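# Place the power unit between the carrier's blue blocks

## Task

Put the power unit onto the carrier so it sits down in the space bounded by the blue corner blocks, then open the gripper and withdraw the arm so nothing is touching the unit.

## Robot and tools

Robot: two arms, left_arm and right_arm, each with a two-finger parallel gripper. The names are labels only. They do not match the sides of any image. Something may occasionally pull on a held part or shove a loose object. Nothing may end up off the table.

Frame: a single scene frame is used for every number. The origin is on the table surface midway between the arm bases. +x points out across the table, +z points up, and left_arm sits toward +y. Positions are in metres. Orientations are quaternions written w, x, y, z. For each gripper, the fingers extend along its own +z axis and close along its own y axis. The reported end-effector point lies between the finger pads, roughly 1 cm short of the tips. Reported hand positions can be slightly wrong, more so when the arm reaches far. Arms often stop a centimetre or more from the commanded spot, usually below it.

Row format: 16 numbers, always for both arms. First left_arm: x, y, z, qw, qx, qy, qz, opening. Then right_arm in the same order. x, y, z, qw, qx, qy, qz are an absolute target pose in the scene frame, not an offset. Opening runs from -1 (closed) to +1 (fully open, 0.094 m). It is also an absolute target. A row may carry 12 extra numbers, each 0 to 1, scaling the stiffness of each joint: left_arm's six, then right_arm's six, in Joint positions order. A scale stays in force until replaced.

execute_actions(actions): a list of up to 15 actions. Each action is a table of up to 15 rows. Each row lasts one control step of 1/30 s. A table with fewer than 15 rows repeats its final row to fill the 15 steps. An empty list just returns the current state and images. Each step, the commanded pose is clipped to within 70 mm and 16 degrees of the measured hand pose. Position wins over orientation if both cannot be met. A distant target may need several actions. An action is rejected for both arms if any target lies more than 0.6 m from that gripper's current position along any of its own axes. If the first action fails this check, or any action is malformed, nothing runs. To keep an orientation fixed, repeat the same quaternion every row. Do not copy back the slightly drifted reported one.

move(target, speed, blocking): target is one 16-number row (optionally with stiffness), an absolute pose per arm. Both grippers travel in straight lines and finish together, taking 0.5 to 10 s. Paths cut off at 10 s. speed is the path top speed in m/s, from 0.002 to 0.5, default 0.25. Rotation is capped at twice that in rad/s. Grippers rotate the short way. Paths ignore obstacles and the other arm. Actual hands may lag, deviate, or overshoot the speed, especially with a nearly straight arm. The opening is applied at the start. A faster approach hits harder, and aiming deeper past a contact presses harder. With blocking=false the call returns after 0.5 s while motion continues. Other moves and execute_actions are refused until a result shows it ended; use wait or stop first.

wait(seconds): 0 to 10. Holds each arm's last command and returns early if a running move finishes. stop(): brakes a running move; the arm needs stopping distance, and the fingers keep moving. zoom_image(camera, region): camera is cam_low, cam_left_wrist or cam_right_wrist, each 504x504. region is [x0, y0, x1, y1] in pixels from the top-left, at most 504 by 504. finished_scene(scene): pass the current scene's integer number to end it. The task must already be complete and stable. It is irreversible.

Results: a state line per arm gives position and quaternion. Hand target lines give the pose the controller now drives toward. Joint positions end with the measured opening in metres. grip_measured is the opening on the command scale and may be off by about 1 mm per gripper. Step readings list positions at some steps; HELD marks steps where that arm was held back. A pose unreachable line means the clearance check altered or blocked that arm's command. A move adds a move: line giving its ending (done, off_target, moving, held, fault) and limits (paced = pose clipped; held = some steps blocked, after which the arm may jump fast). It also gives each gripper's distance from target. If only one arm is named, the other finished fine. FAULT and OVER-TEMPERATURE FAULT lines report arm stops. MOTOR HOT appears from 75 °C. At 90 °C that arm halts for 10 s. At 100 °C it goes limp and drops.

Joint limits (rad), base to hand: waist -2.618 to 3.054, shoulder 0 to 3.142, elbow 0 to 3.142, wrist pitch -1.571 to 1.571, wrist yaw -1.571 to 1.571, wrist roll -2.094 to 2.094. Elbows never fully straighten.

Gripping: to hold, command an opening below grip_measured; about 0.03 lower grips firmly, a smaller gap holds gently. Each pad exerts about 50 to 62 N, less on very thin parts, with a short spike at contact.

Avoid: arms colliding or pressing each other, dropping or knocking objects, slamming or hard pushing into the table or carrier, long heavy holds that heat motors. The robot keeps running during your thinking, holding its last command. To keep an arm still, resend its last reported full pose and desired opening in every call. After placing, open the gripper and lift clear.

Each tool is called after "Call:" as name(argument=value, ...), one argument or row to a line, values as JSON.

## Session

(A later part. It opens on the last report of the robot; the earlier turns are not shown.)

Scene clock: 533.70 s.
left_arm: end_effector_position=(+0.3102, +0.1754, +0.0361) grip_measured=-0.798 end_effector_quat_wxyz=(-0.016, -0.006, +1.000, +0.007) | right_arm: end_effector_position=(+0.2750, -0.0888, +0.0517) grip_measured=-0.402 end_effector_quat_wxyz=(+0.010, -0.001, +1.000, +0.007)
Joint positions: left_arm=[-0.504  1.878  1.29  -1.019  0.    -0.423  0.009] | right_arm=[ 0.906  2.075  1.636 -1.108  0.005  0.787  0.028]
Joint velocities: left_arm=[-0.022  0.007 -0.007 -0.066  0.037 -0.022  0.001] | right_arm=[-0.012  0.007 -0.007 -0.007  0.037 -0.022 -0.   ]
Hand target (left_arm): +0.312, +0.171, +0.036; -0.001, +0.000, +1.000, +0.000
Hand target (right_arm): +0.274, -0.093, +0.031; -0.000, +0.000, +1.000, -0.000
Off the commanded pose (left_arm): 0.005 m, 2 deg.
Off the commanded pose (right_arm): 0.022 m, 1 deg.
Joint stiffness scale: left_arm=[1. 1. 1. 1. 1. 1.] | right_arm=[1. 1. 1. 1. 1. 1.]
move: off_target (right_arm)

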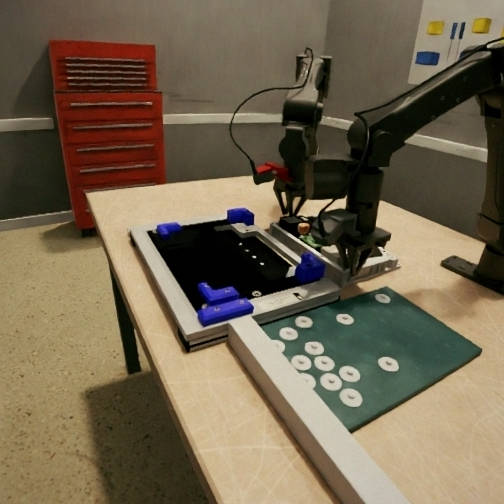

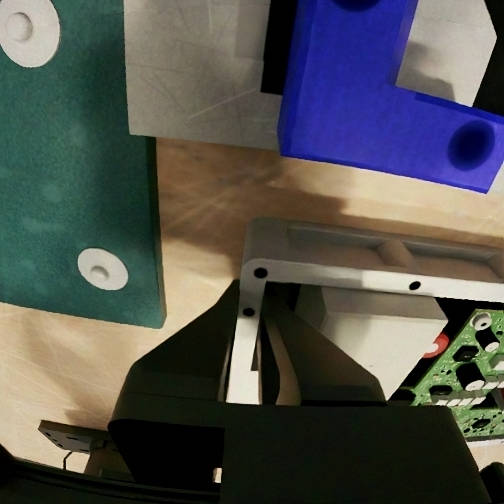

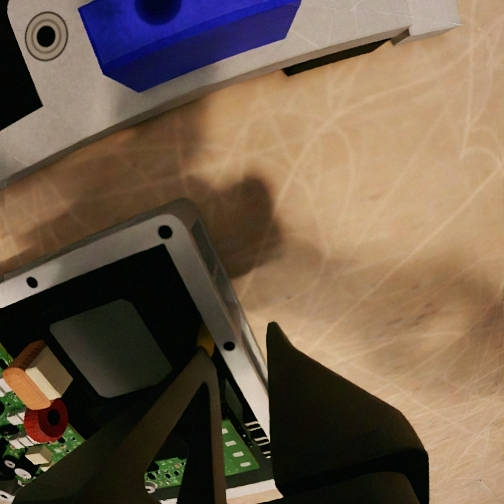

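Call:
move(
  target=[0.312,0.171,0.036,0,0,1,0,-1, 0.288,-0.096,0.08,0,0,1,0,-0.35],
  speed=0.06,
)

Call:
move(
  target=[0.312,0.171,0.036,0,0,1,0,-1, 0.288,-0.096,0.03,0,0,1,0,-0.35],
  speed=0.03,
)

Scene clock: 545.07 s.
left_arm: end_effector_position=(+0.3102, +0.1754, +0.0361) grip_measured=-0.798 end_effector_quat_wxyz=(-0.016, -0.006, +1.000, +0.007) | right_arm: end_effector_position=(+0.2863, -0.0945, +0.0818) grip_measured=-0.352 end_effector_quat_wxyz=(+0.007, -0.001, +1.000, +0.003)
Joint positions: left_arm=[-0.504  1.878  1.29  -1.019  0.    -0.423  0.009] | right_arm=[ 0.877  2.084  1.771 -1.243  0.006  0.759  0.03 ]
Joint velocities: left_arm=[-0.017 -0.022 -0.017  0.051 -0.022 -0.037 -0.   ] | right_arm=[-0.012  0.012 -0.007 -0.022 -0.007  0.022  0.   ]
Hand target (left_arm): +0.312, +0.171, +0.036; -0.001, +0.000, +1.000, +0.000
Hand target (right_arm): +0.288, -0.096, +0.080; +0.000, +0.000, +1.000, +0.000
Off the commanded pose (left_arm): 0.005 m, 2 deg.
Off the commanded pose (right_arm): 0.003 m, 1 deg.
Joint stiffness scale: left_arm=[1. 1. 1. 1. 1. 1.] | right_arm=[1. 1. 1. 1. 1. 1.]
move: done

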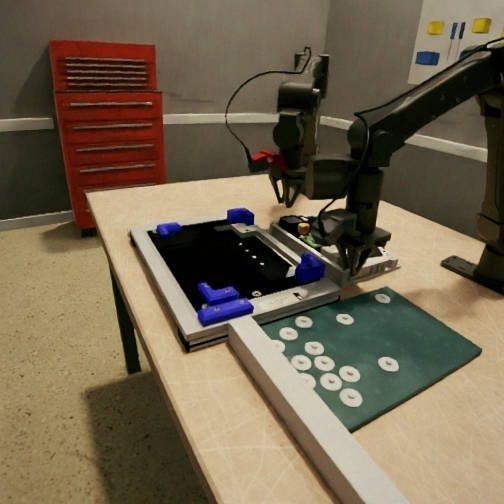

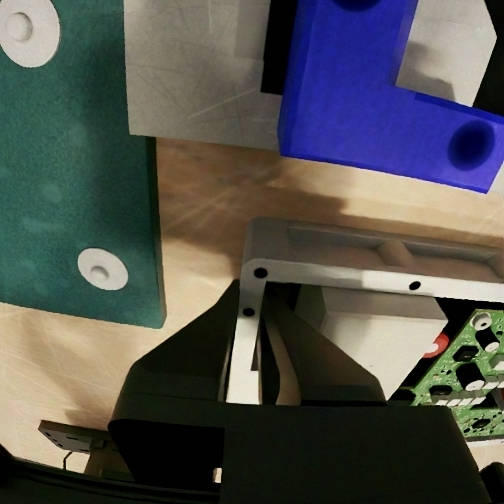

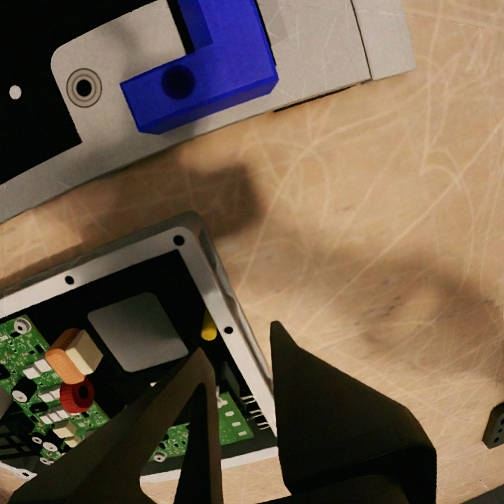

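Scene clock: 547.13 s.
left_arm: end_effector_position=(+0.3102, +0.1754, +0.0361) grip_measured=-0.798 end_effector_quat_wxyz=(-0.016, -0.006, +1.000, +0.007) | right_arm: end_effector_position=(+0.2923, -0.0913, +0.0438) grip_measured=-0.352 end_effector_quat_wxyz=(+0.016, +0.002, +1.000, +0.011)
Joint positions: left_arm=[-0.504  1.878  1.29  -1.019  0.    -0.423  0.009] | right_arm=[ 0.872  2.109  1.657 -1.08   0.006  0.758  0.03 ]
Joint velocities: left_arm=[-0.012  0.002 -0.002 -0.022 -0.022 -0.022 -0.   ] | right_arm=[ 0.017  0.007 -0.027 -0.022  0.022  0.037 -0.001]
Hand target (left_arm): +0.312, +0.171, +0.036; -0.001, +0.000, +1.000, +0.000
Hand target (right_arm): +0.288, -0.096, +0.030; -0.000, +0.000, +1.000, +0.000
Off the commanded pose (left_arm): 0.005 m, 2 deg.
Off the commanded pose (right_arm): 0.015 m, 2 deg.
Joint stiffness scale: left_arm=[1. 1. 1. 1. 1. 1.] | right_arm=[1. 1. 1. 1. 1. 1.]
move: off_target (right_arm)

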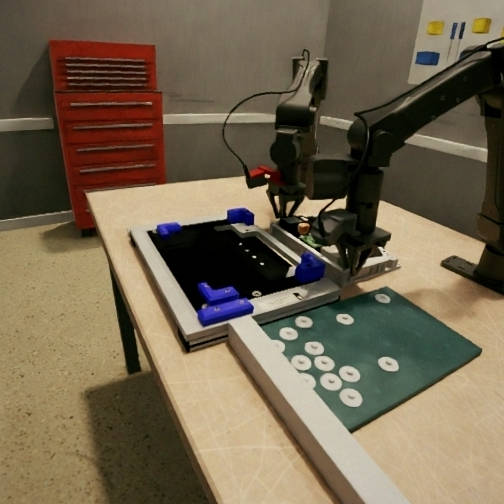

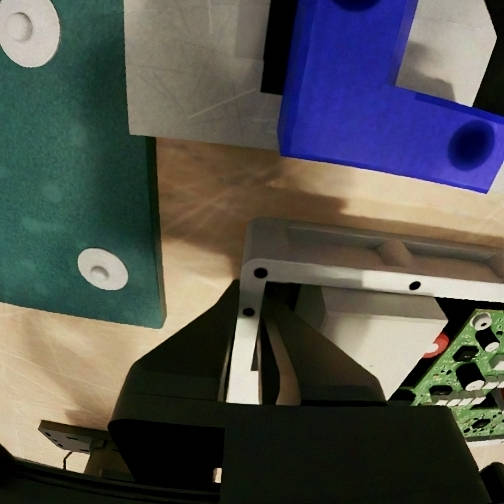

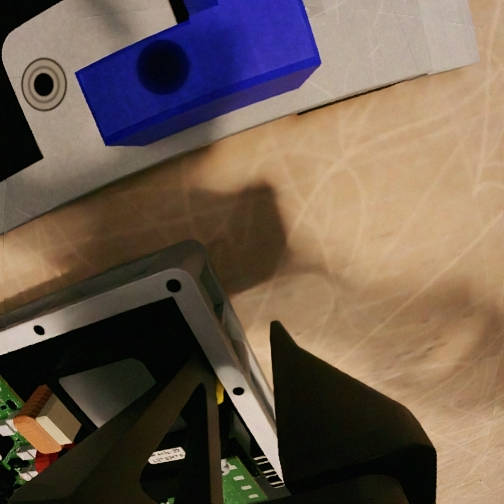

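Call:
move(
  target=[0.312,0.171,0.036,0,0,1,0,-1, 0.292,-0.092,0.04,0,0,1,0,-1],
  speed=0.03,
)

Scene clock: 556.37 s.
left_arm: end_effector_position=(+0.3103, +0.1737, +0.0361) grip_measured=-0.798 end_effector_quat_wxyz=(-0.017, -0.006, +1.000, +0.003) | right_arm: end_effector_position=(+0.2927, -0.0844, +0.0439) grip_measured=-0.831 end_effector_quat_wxyz=(+0.010, -0.000, +1.000, +0.018)
Joint positions: left_arm=[-0.504  1.878  1.29  -1.016  0.009 -0.423  0.009] | right_arm=[ 0.877  2.128  1.685 -1.089 -0.012  0.759  0.008]
Joint velocities: left_arm=[ 0.002 -0.007  0.007  0.007  0.022  0.037  0.   ] | right_arm=[-0.002  0.017  0.002  0.051 -0.037 -0.007 -0.   ]
Hand target (left_arm): +0.312, +0.171, +0.036; -0.001, +0.000, +1.000, +0.000
Hand target (right_arm): +0.292, -0.092, +0.040; +0.000, +0.000, +1.000, +0.000
Off the commanded pose (left_arm): 0.003 m, 2 deg.
Off the commanded pose (right_arm): 0.009 m, 2 deg.
Joint stiffness scale: left_arm=[1. 1. 1. 1. 1. 1.] | right_arm=[1. 1. 1. 1. 1. 1.]
move: done

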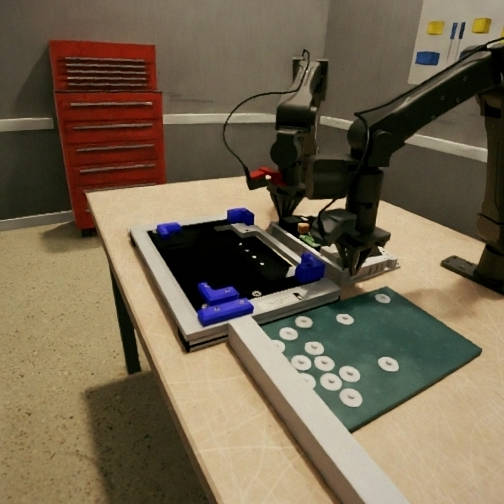

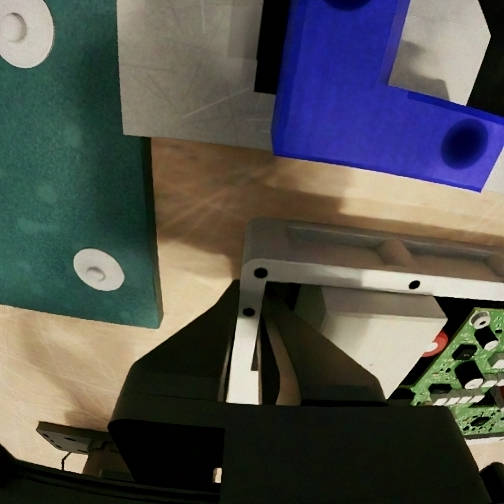

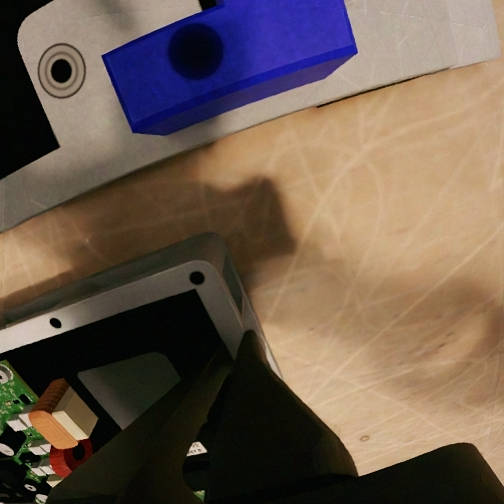

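Gripped. Regrip left further −x.

Call:
move(
  target=[0.312,0.171,0.09,0,0,1,0,-0.35, 0.292,-0.088,0.042,0,0,1,0,-1],
  speed=0.06,
)

Call:
move(
  target=[0.235,0.171,0.09,0,0,1,0,-0.35, 0.292,-0.088,0.042,0,0,1,0,-1],
  speed=0.08,
)

Scene clock: 565.57 s.
left_arm: end_effector_position=(+0.3048, +0.1761, +0.0751) grip_measured=-0.351 end_effector_quat_wxyz=(-0.023, -0.006, +1.000, +0.005) | right_arm: end_effector_position=(+0.2928, -0.0842, +0.0439) grip_measured=-0.831 end_effector_quat_wxyz=(+0.006, -0.000, +1.000, +0.014)
Joint positions: left_arm=[-0.504  1.828  1.386 -1.175  0.009 -0.423  0.03 ] | right_arm=[ 0.877  2.14   1.705 -1.108 -0.012  0.759  0.008]
Joint velocities: left_arm=[-0.017 -0.007  0.002  0.022 -0.007 -0.037 -0.   ] | right_arm=[-0.007 -0.012 -0.012  0.022  0.022  0.022  0.001]
Hand target (left_arm): +0.311, +0.172, +0.090; -0.000, -0.000, +1.000, -0.000
Hand target (right_arm): +0.292, -0.088, +0.042; +0.000, +0.000, +1.000, +0.000
Off the commanded pose (left_arm): 0.017 m, 3 deg.
Off the commanded pose (right_arm): 0.004 m, 2 deg.
Joint stiffness scale: left_arm=[1. 1. 1. 1. 1. 1.] | right_arm=[1. 1. 1. 1. 1. 1.]
move: off_target (left_arm)

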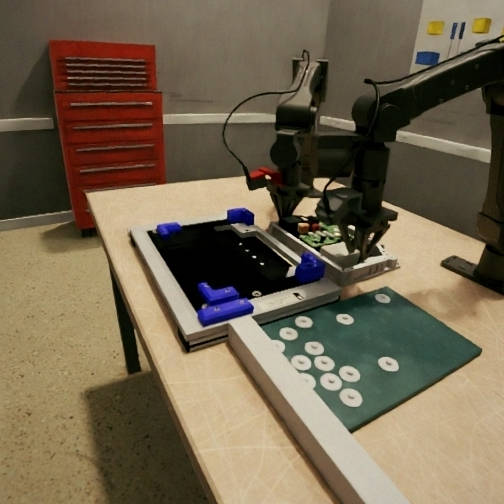

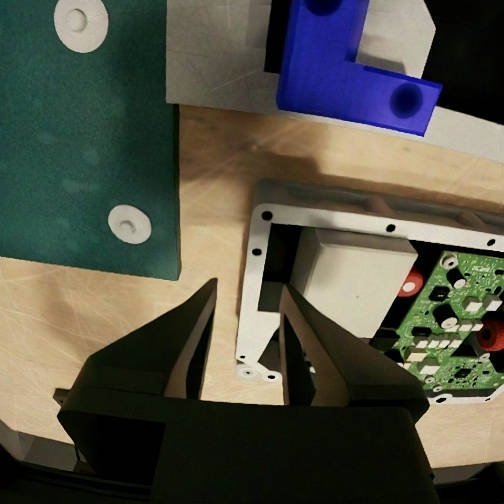

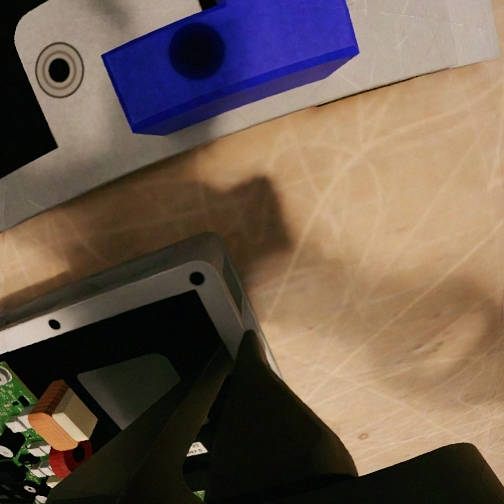

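Scene clock: 566.80 s.
left_arm: end_effector_position=(+0.2366, +0.1702, +0.0869) grip_measured=-0.351 end_effector_quat_wxyz=(-0.011, +0.001, +1.000, +0.001) | right_arm: end_effector_position=(+0.2928, -0.0842, +0.0439) grip_measured=-0.831 end_effector_quat_wxyz=(+0.006, -0.000, +1.000, +0.014)
Joint positions: left_arm=[-0.628  1.578  1.149 -1.162  0.009 -0.533  0.03 ] | right_arm=[ 0.877  2.14   1.705 -1.108 -0.012  0.759  0.008]
Joint velocities: left_arm=[-0.017  0.002 -0.012  0.037 -0.037  0.037 -0.   ] | right_arm=[-0.007  0.012 -0.012 -0.022 -0.066  0.037  0.001]
Hand target (left_arm): +0.235, +0.170, +0.089; -0.001, +0.000, +1.000, -0.001
Hand target (right_arm): +0.292, -0.088, +0.042; +0.000, +0.000, +1.000, +0.000
Off the commanded pose (left_arm): 0.004 m, 1 deg.
Off the commanded pose (right_arm): 0.004 m, 2 deg.
Joint stiffness scale: left_arm=[1. 1. 1. 1. 1. 1.] | right_arm=[1. 1. 1. 1. 1. 1.]
move: done

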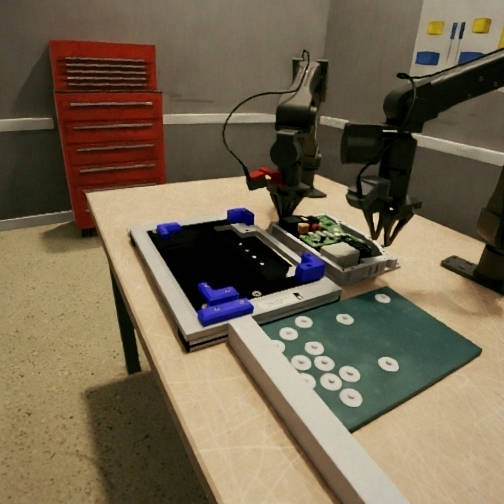

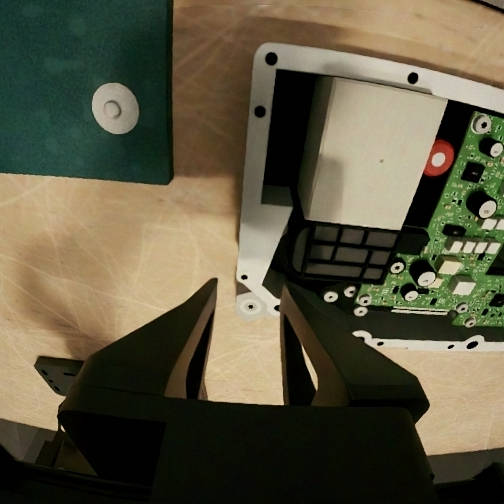

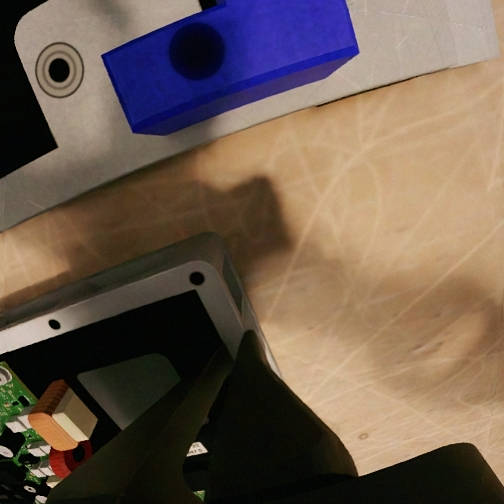

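Call:
move(
  target=[0.288,0.171,0.08,0,0,1,0,-0.35, 0.292,-0.088,0.042,0,0,1,0,-1],
  speed=0.08,
)

Call:
move(
  target=[0.288,0.171,0.03,0,0,1,0,-0.35, 0.292,-0.088,0.042,0,0,1,0,-1],
  speed=0.03,
)

Call:
move(
  target=[0.288,0.171,0.034,0,0,1,0,-1, 0.292,-0.088,0.042,0,0,1,0,-1],
  speed=0.03,
)

Call:
move(
  target=[0.288,0.173,0.12,0,0,1,0,-1, 0.292,-0.086,0.128,0,0,1,0,-1],
  speed=0.03,
)

Scene clock: 578.13 s.
left_arm: end_effector_position=(+0.2758, +0.1728, +0.0754) grip_measured=-0.351 end_effector_quat_wxyz=(-0.016, -0.000, +1.000, +0.003) | right_arm: end_effector_position=(+0.2928, -0.0842, +0.0439) grip_measured=-0.831 end_effector_quat_wxyz=(+0.006, -0.000, +1.000, +0.014)
Joint positions: left_arm=[-0.553  1.722  1.258 -1.138  0.009 -0.461  0.03 ] | right_arm=[ 0.877  2.14   1.705 -1.108 -0.012  0.759  0.008]
Joint velocities: left_arm=[-0.002 -0.007 -0.022  0.051 -0.037 -0.051 -0.001] | right_arm=[-0.012 -0.007  0.002  0.007  0.022 -0.022  0.001]
Hand target (left_arm): +0.288, +0.172, +0.081; +0.001, -0.000, +1.000, +0.000
Hand target (right_arm): +0.292, -0.088, +0.042; +0.000, +0.000, +1.000, +0.000
Off the commanded pose (left_arm): 0.013 m, 2 deg.
Off the commanded pose (right_arm): 0.004 m, 2 deg.
Joint stiffness scale: left_arm=[1. 1. 1. 1. 1. 1.] | right_arm=[1. 1. 1. 1. 1. 1.]
move: off_target (left_arm)

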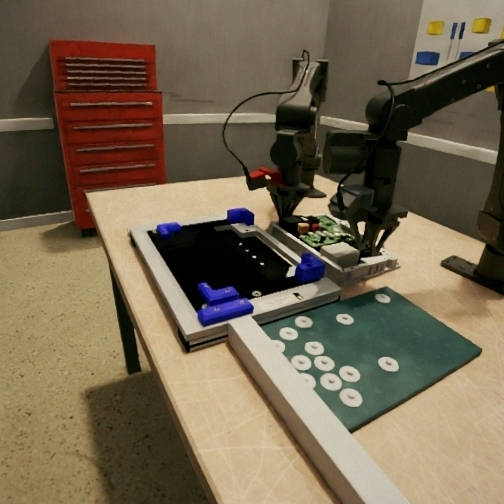

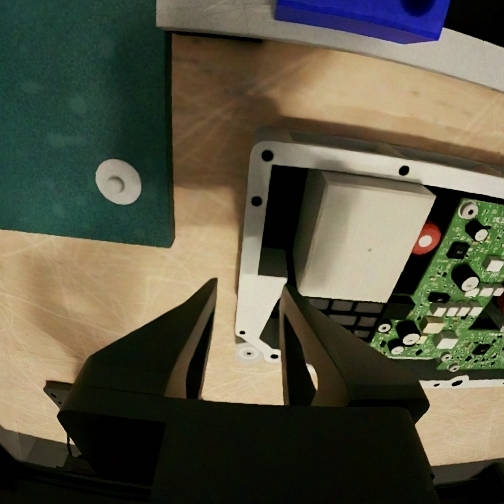

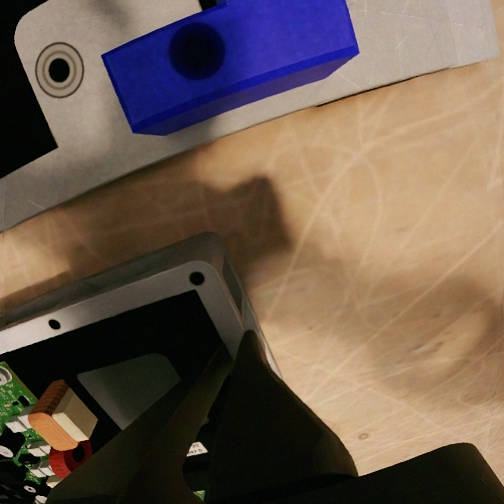

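Scene clock: 580.00 s.
left_arm: end_effector_position=(+0.2849, +0.1711, +0.0366) grip_measured=-0.351 end_effector_quat_wxyz=(-0.004, +0.000, +1.000, +0.005) | right_arm: end_effector_position=(+0.2928, -0.0842, +0.0439) grip_measured=-0.831 end_effector_quat_wxyz=(+0.006, -0.000, +1.000, +0.014)
Joint positions: left_arm=[-0.553  1.779  1.166 -0.969 -0.005 -0.46   0.03 ] | right_arm=[ 0.877  2.14   1.705 -1.108 -0.012  0.759  0.008]
Joint velocities: left_arm=[ 0.002  0.002 -0.012 -0.051  0.007 -0.095  0.001] | right_arm=[-0.002 -0.022  0.017  0.007 -0.022  0.037 -0.001]
Hand target (left_arm): +0.289, +0.171, +0.030; +0.000, +0.000, +1.000, +0.000
Hand target (right_arm): +0.292, -0.088, +0.042; +0.000, +0.000, +1.000, +0.000
Off the commanded pose (left_arm): 0.007 m, 1 deg.
Off the commanded pose (right_arm): 0.004 m, 2 deg.
Joint stiffness scale: left_arm=[1. 1. 1. 1. 1. 1.] | right_arm=[1. 1. 1. 1. 1. 1.]
move: done

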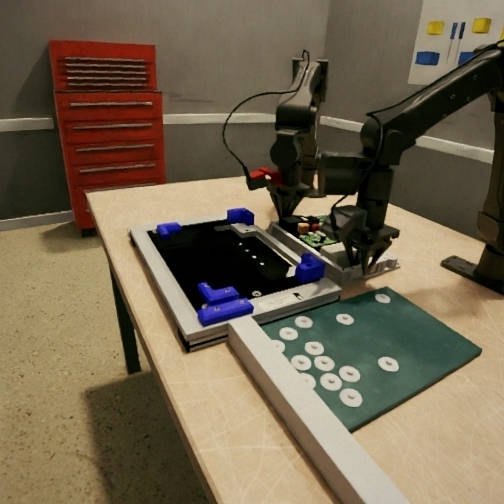

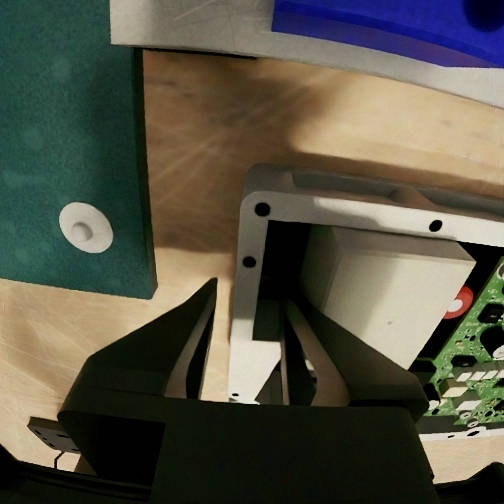

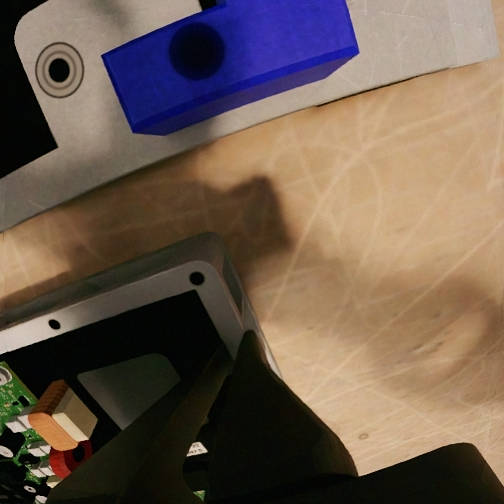

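Scene clock: 580.73 s.
left_arm: end_effector_position=(+0.2849, +0.1726, +0.0366) grip_measured=-0.799 end_effector_quat_wxyz=(-0.004, -0.002, +1.000, +0.007) | right_arm: end_effector_position=(+0.2925, -0.0845, +0.0439) grip_measured=-0.831 end_effector_quat_wxyz=(+0.006, -0.000, +1.000, +0.013)
Joint positions: left_arm=[-0.55   1.779  1.166 -0.971 -0.009 -0.461  0.009] | right_arm=[ 0.877  2.14   1.705 -1.11  -0.012  0.759  0.008]
Joint velocities: left_arm=[-0.002  0.007 -0.002  0.037 -0.051  0.022 -0.001] | right_arm=[-0.002 -0.007 -0.022 -0.037 -0.007 -0.022 -0.   ]
Hand target (left_arm): +0.288, +0.171, +0.034; -0.000, -0.000, +1.000, +0.000
Hand target (right_arm): +0.292, -0.088, +0.042; +0.000, +0.000, +1.000, +0.000
Off the commanded pose (left_arm): 0.004 m, 1 deg.
Off the commanded pose (right_arm): 0.004 m, 2 deg.
Joint stiffness scale: left_arm=[1. 1. 1. 1. 1. 1.] | right_arm=[1. 1. 1. 1. 1. 1.]
move: done

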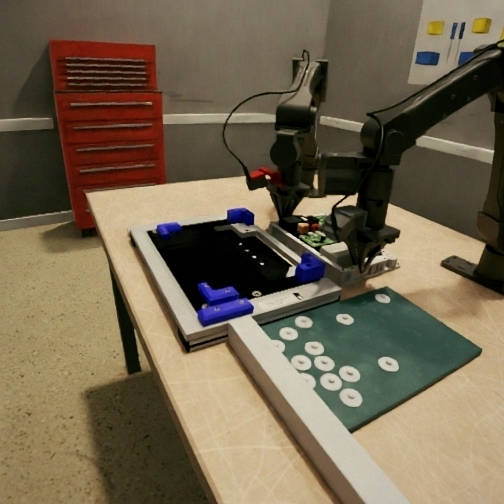

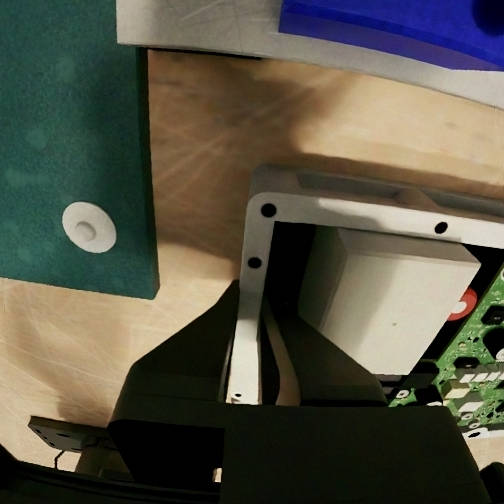

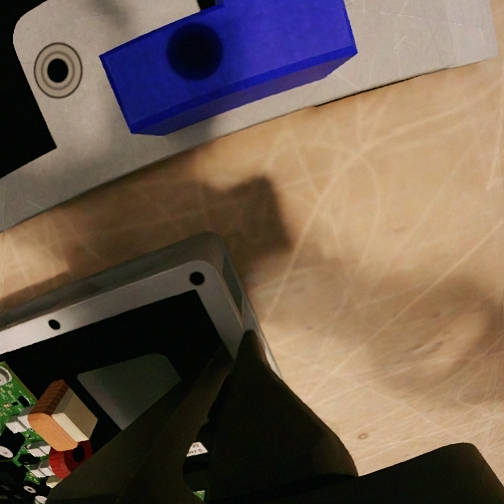

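Scene clock: 583.83 s.
left_arm: end_effector_position=(+0.2887, +0.1705, +0.0932) grip_measured=-0.799 end_effector_quat_wxyz=(-0.011, -0.003, +1.000, +0.005) | right_arm: end_effector_position=(+0.2945, -0.0878, +0.1060) grip_measured=-0.831 end_effector_quat_wxyz=(-0.006, +0.002, +1.000, -0.012)
Joint positions: left_arm=[-0.545  1.749  1.362 -1.207  0.001 -0.458  0.009] | right_arm=[ 0.877  2.177  2.011 -1.431  0.009  0.764  0.008]
Joint velocities: left_arm=[ 0.007  0.007  0.012 -0.037 -0.007 -0.007  0.   ] | right_arm=[-0.002  0.027 -0.012  0.022 -0.007 -0.037  0.001]
Hand target (left_arm): +0.286, +0.174, +0.119; +0.001, +0.000, +1.000, -0.000
Hand target (right_arm): +0.292, -0.086, +0.127; +0.000, +0.000, +1.000, +0.000
Off the commanded pose (left_arm): 0.027 m, 1 deg.
Off the commanded pose (right_arm): 0.022 m, 2 deg.
Joint stiffness scale: left_arm=[1. 1. 1. 1. 1. 1.] | right_arm=[1. 1. 1. 1. 1. 1.]
move: off_target (left_arm, right_arm)

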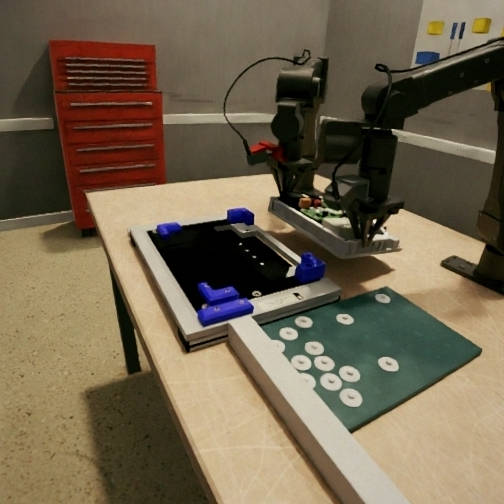

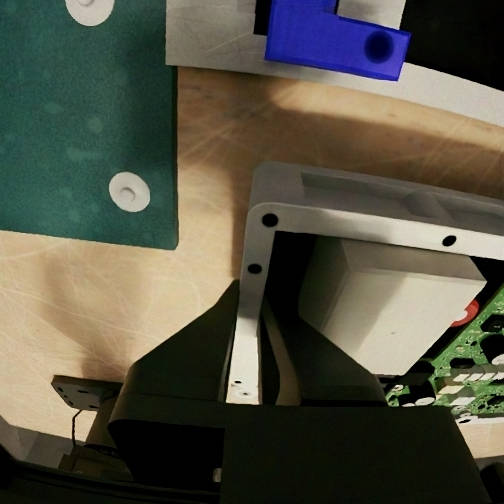

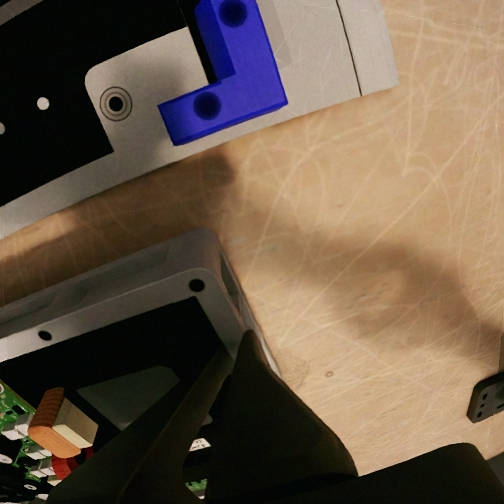

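Call:
move(
  target=[0.40,0.173,0.135,0,0,1,0,-1, 0.404,-0.086,0.135,0,0,1,0,-1],
  speed=0.04,
)

Scene clock: 592.70 s.
left_arm: end_effector_position=(+0.3970, +0.1737, +0.1109) grip_measured=-0.800 end_effector_quat_wxyz=(-0.015, +0.000, +1.000, +0.010) | right_arm: end_effector_position=(+0.4017, -0.0887, +0.1102) grip_measured=-0.831 end_effector_quat_wxyz=(+0.048, +0.005, +0.998, +0.027)
Joint positions: left_arm=[-0.427  2.162  2.007 -1.451 -0.008 -0.334  0.009] | right_arm=[ 0.727  2.506  2.596 -1.551  0.011  0.619  0.008]
Joint velocities: left_arm=[ 0.022 -0.007  0.012 -0.022 -0.095 -0.037 -0.001] | right_arm=[ 0.007  0.002  0.007  0.022  0.081  0.037 -0.   ]
Hand target (left_arm): +0.398, +0.175, +0.135; +0.002, +0.000, +1.000, +0.000
Hand target (right_arm): +0.404, -0.088, +0.135; +0.067, -0.001, +0.997, +0.046
Off the commanded pose (left_arm): 0.024 m, 2 deg.
Off the commanded pose (right_arm): 0.025 m, 6 deg.
Joint stiffness scale: left_arm=[1. 1. 1. 1. 1. 1.] | right_arm=[1. 1. 1. 1. 1. 1.]
joint sent to its limit (right arm) — the command would take joint 4 (wrist pitch) past its lower limit, so that joint was sent only as far as its limit.
move: off_target (left_arm, right_arm)

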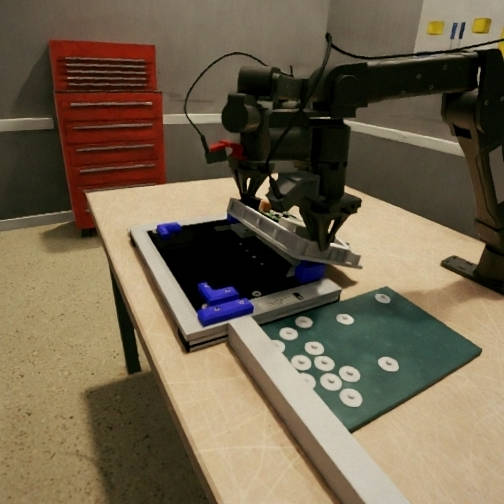

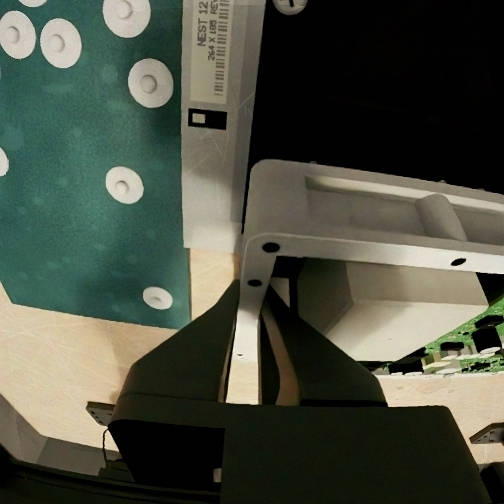

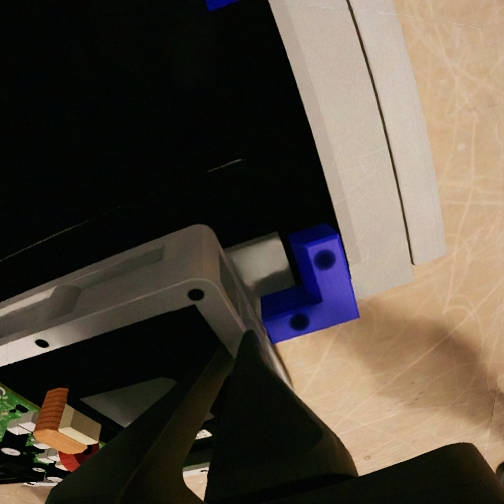

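Call:
move(
  target=[0.45,0.173,0.125,0,0,1,0,-1, 0.454,-0.086,0.125,0,0,1,0,-1],
  speed=0.03,
)

Scene clock: 601.70 s.
left_arm: end_effector_position=(+0.4381, +0.1683, +0.1196) grip_measured=-0.802 end_effector_quat_wxyz=(+0.000, +0.011, +1.000, -0.001) | right_arm: end_effector_position=(+0.4408, -0.0948, +0.1038) grip_measured=-0.831 end_effector_quat_wxyz=(+0.080, +0.008, +0.996, +0.047)
Joint positions: left_arm=[-0.404  2.35   2.357 -1.577  0.001 -0.289  0.009] | right_arm=[ 0.674  2.642  2.822 -1.567  0.006  0.571  0.008]
Joint velocities: left_arm=[-0.002 -0.017 -0.012 -0.007 -0.051  0.007  0.   ] | right_arm=[-0.002  0.012 -0.007  0.037  0.022  0.007 -0.   ]
Hand target (left_arm): +0.449, +0.174, +0.125; +0.016, +0.000, +1.000, -0.005
Hand target (right_arm): +0.452, -0.088, +0.125; +0.116, -0.001, +0.991, +0.072
Off the commanded pose (left_arm): 0.014 m, 1 deg.
Off the commanded pose (right_arm): 0.027 m, 11 deg.
Joint stiffness scale: left_arm=[1. 1. 1. 1. 1. 1.] | right_arm=[1. 1. 1. 1. 1. 1.]
elbow stopped short (right arm): the move would have taken joint 3 (elbow) straighter than the controller allows; a more bent joint 3 avoids this.
joint sent to its limit (left arm) — the command would take joint 4 (wrist pitch) past its lower limit, so that joint was sent only as far as its limit.
move: off_target (left_arm, right_arm)

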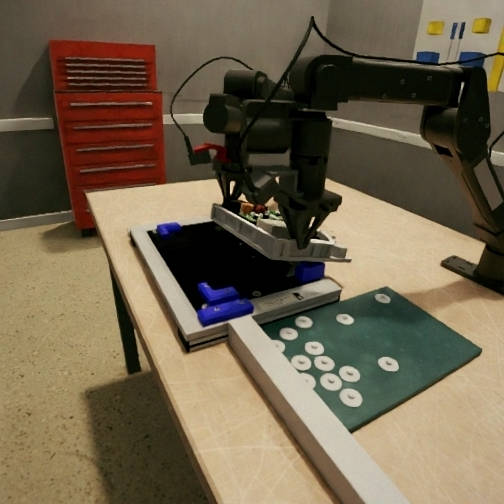

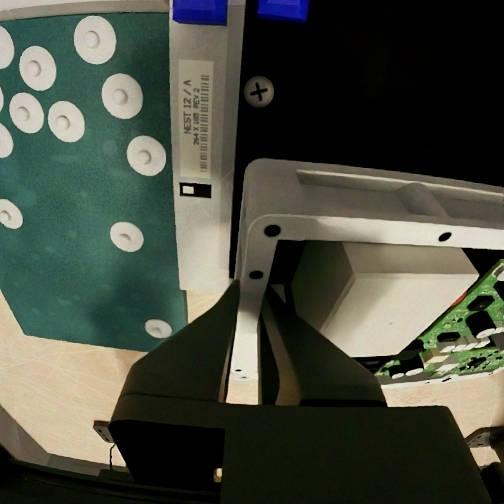

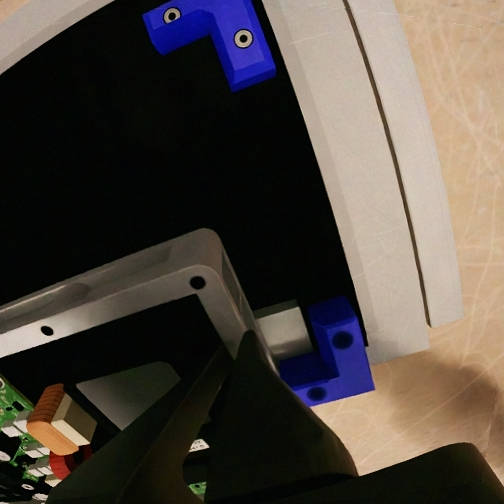

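Call:
move(
  target=[0.44,0.172,0.10,0,0,1,0,-1, 0.444,-0.088,0.10,0,0,1,0,-1],
  speed=0.02,
)

Scene clock: 623.17 s.
left_arm: end_effector_position=(+0.4300, +0.1685, +0.1138) grip_measured=-0.802 end_effector_quat_wxyz=(-0.011, +0.003, +1.000, -0.004) | right_arm: end_effector_position=(+0.4407, -0.0935, +0.0939) grip_measured=-0.831 end_effector_quat_wxyz=(+0.070, +0.007, +0.996, +0.046)
Joint positions: left_arm=[-0.404  2.323  2.285 -1.552  0.014 -0.305  0.009] | right_arm=[ 0.672  2.666  2.831 -1.567 -0.003  0.569  0.008]
Joint velocities: left_arm=[ 0.007 -0.012  0.002 -0.037 -0.037 -0.022  0.   ] | right_arm=[-0.007  0.002 -0.007 -0.007  0.037 -0.022  0.   ]
Hand target (left_arm): +0.440, +0.172, +0.100; -0.001, -0.000, +1.000, +0.000
Hand target (right_arm): +0.443, -0.089, +0.100; +0.083, +0.000, +0.995, +0.053
Off the commanded pose (left_arm): 0.017 m, 1 deg.
Off the commanded pose (right_arm): 0.009 m, 10 deg.
Joint stiffness scale: left_arm=[1. 1. 1. 1. 1. 1.] | right_arm=[1. 1. 1. 1. 1. 1.]
elbow stopped short (right arm): the move would have taken joint 3 (elbow) straighter than the controller allows; a more bent joint 3 avoids this.
move: off_target (left_arm, right_arm)

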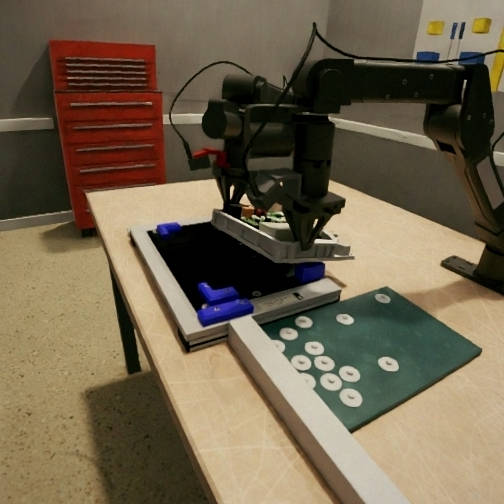

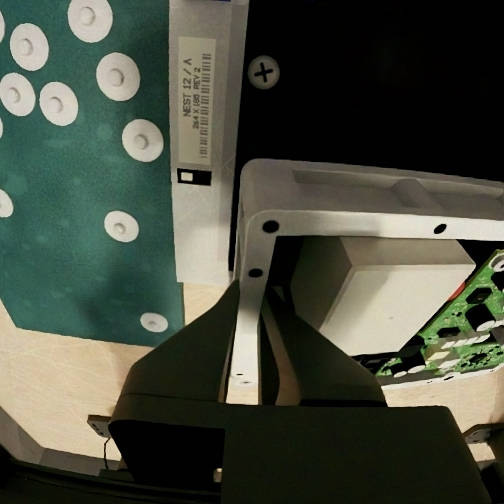

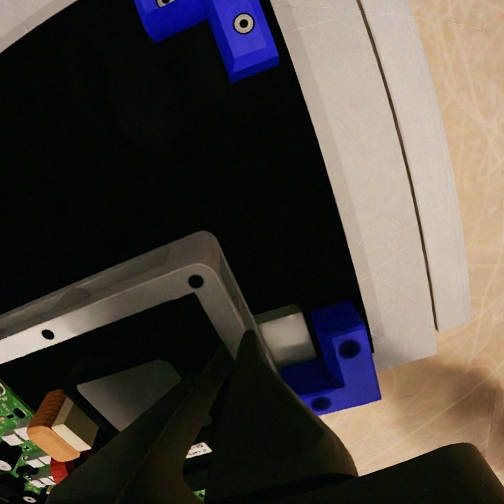

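Call:
move(
  target=[0.47,0.172,0.115,0.2,0,0.98,0,-1, 0.474,-0.088,0.115,0.2,0,0.98,0,-1],
  speed=0.02,
)

Scene clock: 652.50 s.
left_arm: end_effector_position=(+0.4286, +0.1702, +0.1145) grip_measured=-0.802 end_effector_quat_wxyz=(+0.104, -0.001, +0.994, -0.013) | right_arm: end_effector_position=(+0.4438, -0.0920, +0.0950) grip_measured=-0.835 end_effector_quat_wxyz=(+0.096, +0.003, +0.995, +0.020)
Joint positions: left_arm=[-0.425  2.033  1.804 -1.136 -0.044 -0.331  0.009] | right_arm=[ 0.697  2.666  2.831 -1.554  0.073  0.58   0.008]
Joint velocities: left_arm=[ 0.007 -0.017 -0.002  0.037 -0.066  0.066  0.   ] | right_arm=[ 0.017 -0.017 -0.002 -0.022 -0.066 -0.051  0.   ]
Hand target (left_arm): +0.464, +0.173, +0.119; +0.180, -0.002, +0.984, +0.001
Hand target (right_arm): +0.469, -0.090, +0.116; +0.179, +0.004, +0.984, -0.001
Off the commanded pose (left_arm): 0.041 m, 11 deg.
Off the commanded pose (right_arm): 0.036 m, 12 deg.
Joint stiffness scale: left_arm=[1. 1. 1. 1. 1. 1.] | right_arm=[1. 1. 1. 1. 1. 1.]
move: off_target (left_arm, right_arm; path cut at 10 s)

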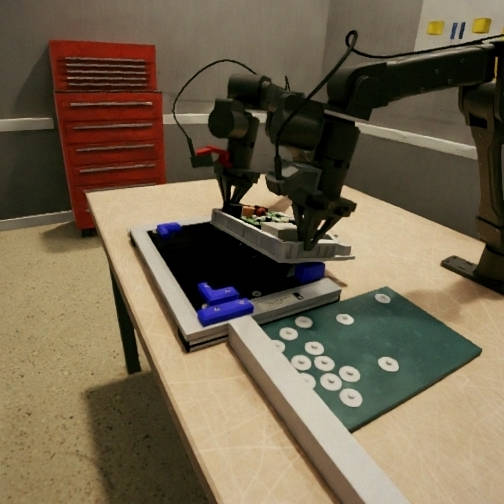

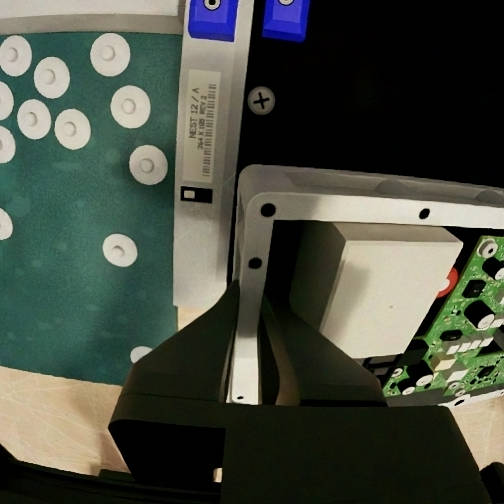

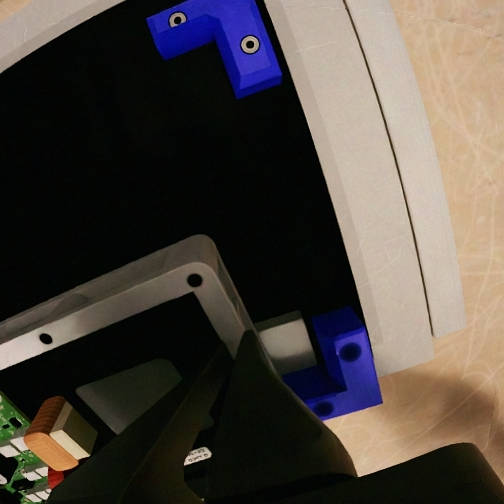

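Call:
move(
  target=[0.39,0.172,0.14,0.17,0,0.985,0,-1, 0.394,-0.088,0.14,0.17,0,0.985,0,-1],
  speed=0.03,
)

Call:
move(
  target=[0.47,0.172,0.14,0.17,0,0.985,0,-1, 0.474,-0.088,0.14,0.17,0,0.985,0,-1],
  speed=0.03,
)

Scene clock: 665.07 s.
left_arm: end_effector_position=(+0.3803, +0.1750, +0.1065) grip_measured=-0.802 end_effector_quat_wxyz=(+0.115, -0.005, +0.993, +0.004) | right_arm: end_effector_position=(+0.3889, -0.0860, +0.1067) grip_measured=-0.836 end_effector_quat_wxyz=(+0.123, +0.005, +0.992, +0.001)
Joint positions: left_arm=[-0.476  1.839  1.501 -1.021 -0.094 -0.383  0.009] | right_arm=[ 0.798  2.273  2.144 -1.248  0.154  0.676  0.008]
Joint velocities: left_arm=[ 0.007 -0.002 -0.002  0.051  0.007 -0.022 -0.001] | right_arm=[-0.002 -0.022 -0.012  0.037  0.007 -0.051  0.   ]
Hand target (left_arm): +0.389, +0.172, +0.140; +0.169, -0.001, +0.986, -0.001
Hand target (right_arm): +0.393, -0.088, +0.139; +0.168, +0.001, +0.986, -0.000
Off the commanded pose (left_arm): 0.035 m, 6 deg.
Off the commanded pose (right_arm): 0.034 m, 5 deg.
Joint stiffness scale: left_arm=[1. 1. 1. 1. 1. 1.] | right_arm=[1. 1. 1. 1. 1. 1.]
move: off_target (left_arm, right_arm)

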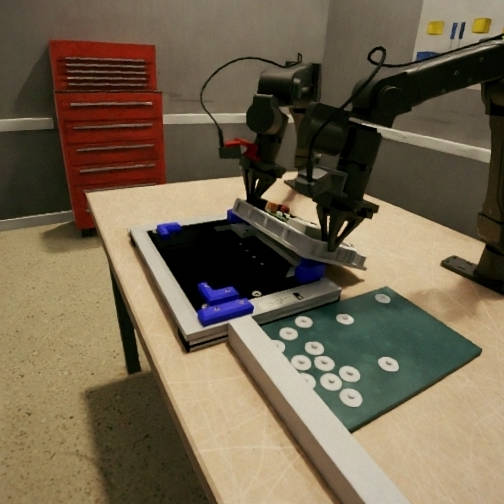

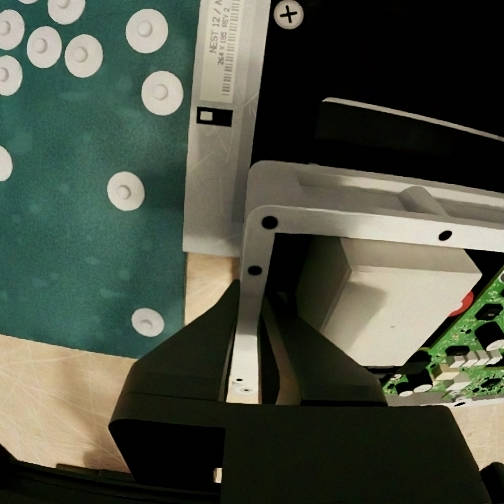

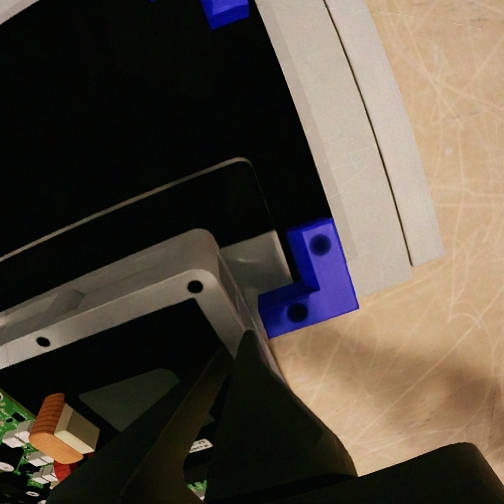

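Scene clock: 668.57 s.
left_arm: end_effector_position=(+0.4299, +0.1750, +0.1224) grip_measured=-0.802 end_effector_quat_wxyz=(+0.096, -0.007, +0.995, +0.007) | right_arm: end_effector_position=(+0.4456, -0.0874, +0.1143) grip_measured=-0.835 end_effector_quat_wxyz=(+0.128, -0.004, +0.992, +0.015)
Joint positions: left_arm=[-0.427  2.064  1.884 -1.214 -0.078 -0.342  0.009] | right_arm=[ 0.718  2.627  2.823 -1.535  0.118  0.58   0.008]
Joint velocities: left_arm=[-0.002  0.012  0.012 -0.051 -0.007 -0.022  0.   ] | right_arm=[-0.012 -0.032  0.002  0.007 -0.022  0.007  0.   ]
Hand target (left_arm): +0.466, +0.175, +0.144; +0.170, -0.001, +0.986, +0.002
Hand target (right_arm): +0.471, -0.091, +0.142; +0.197, -0.000, +0.980, +0.018
Off the commanded pose (left_arm): 0.044 m, 9 deg.
Off the commanded pose (right_arm): 0.038 m, 5 deg.
Joint stiffness scale: left_arm=[1. 1. 1. 1. 1. 1.] | right_arm=[1. 1. 1. 1. 1. 1.]
elbow stopped short (right arm): the move would have taken joint 3 (elbow) straighter than the controller allows; a more bent joint 3 avoids this.
move: off_target (left_arm, right_arm)

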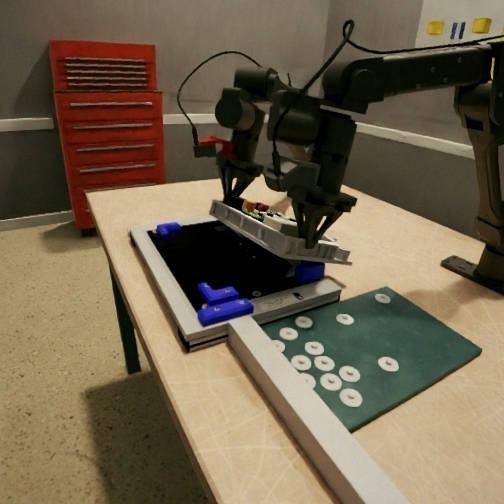

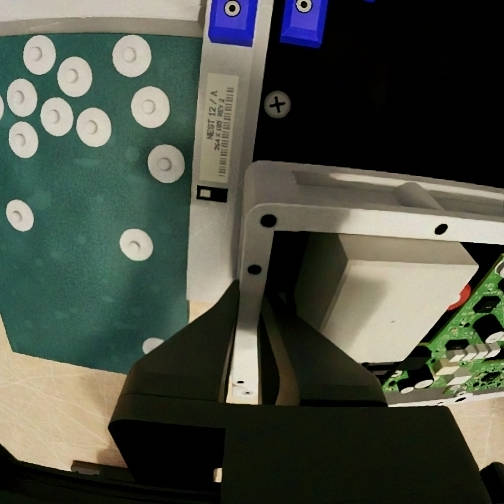

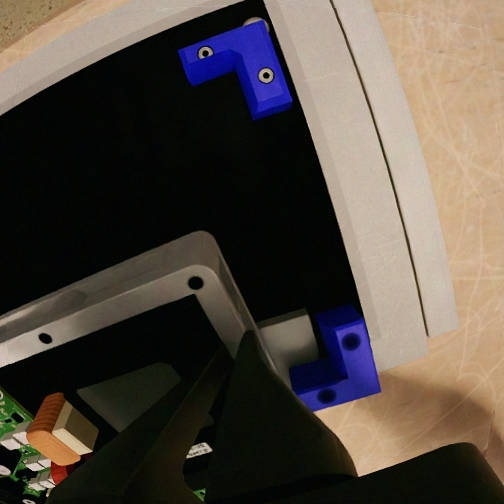

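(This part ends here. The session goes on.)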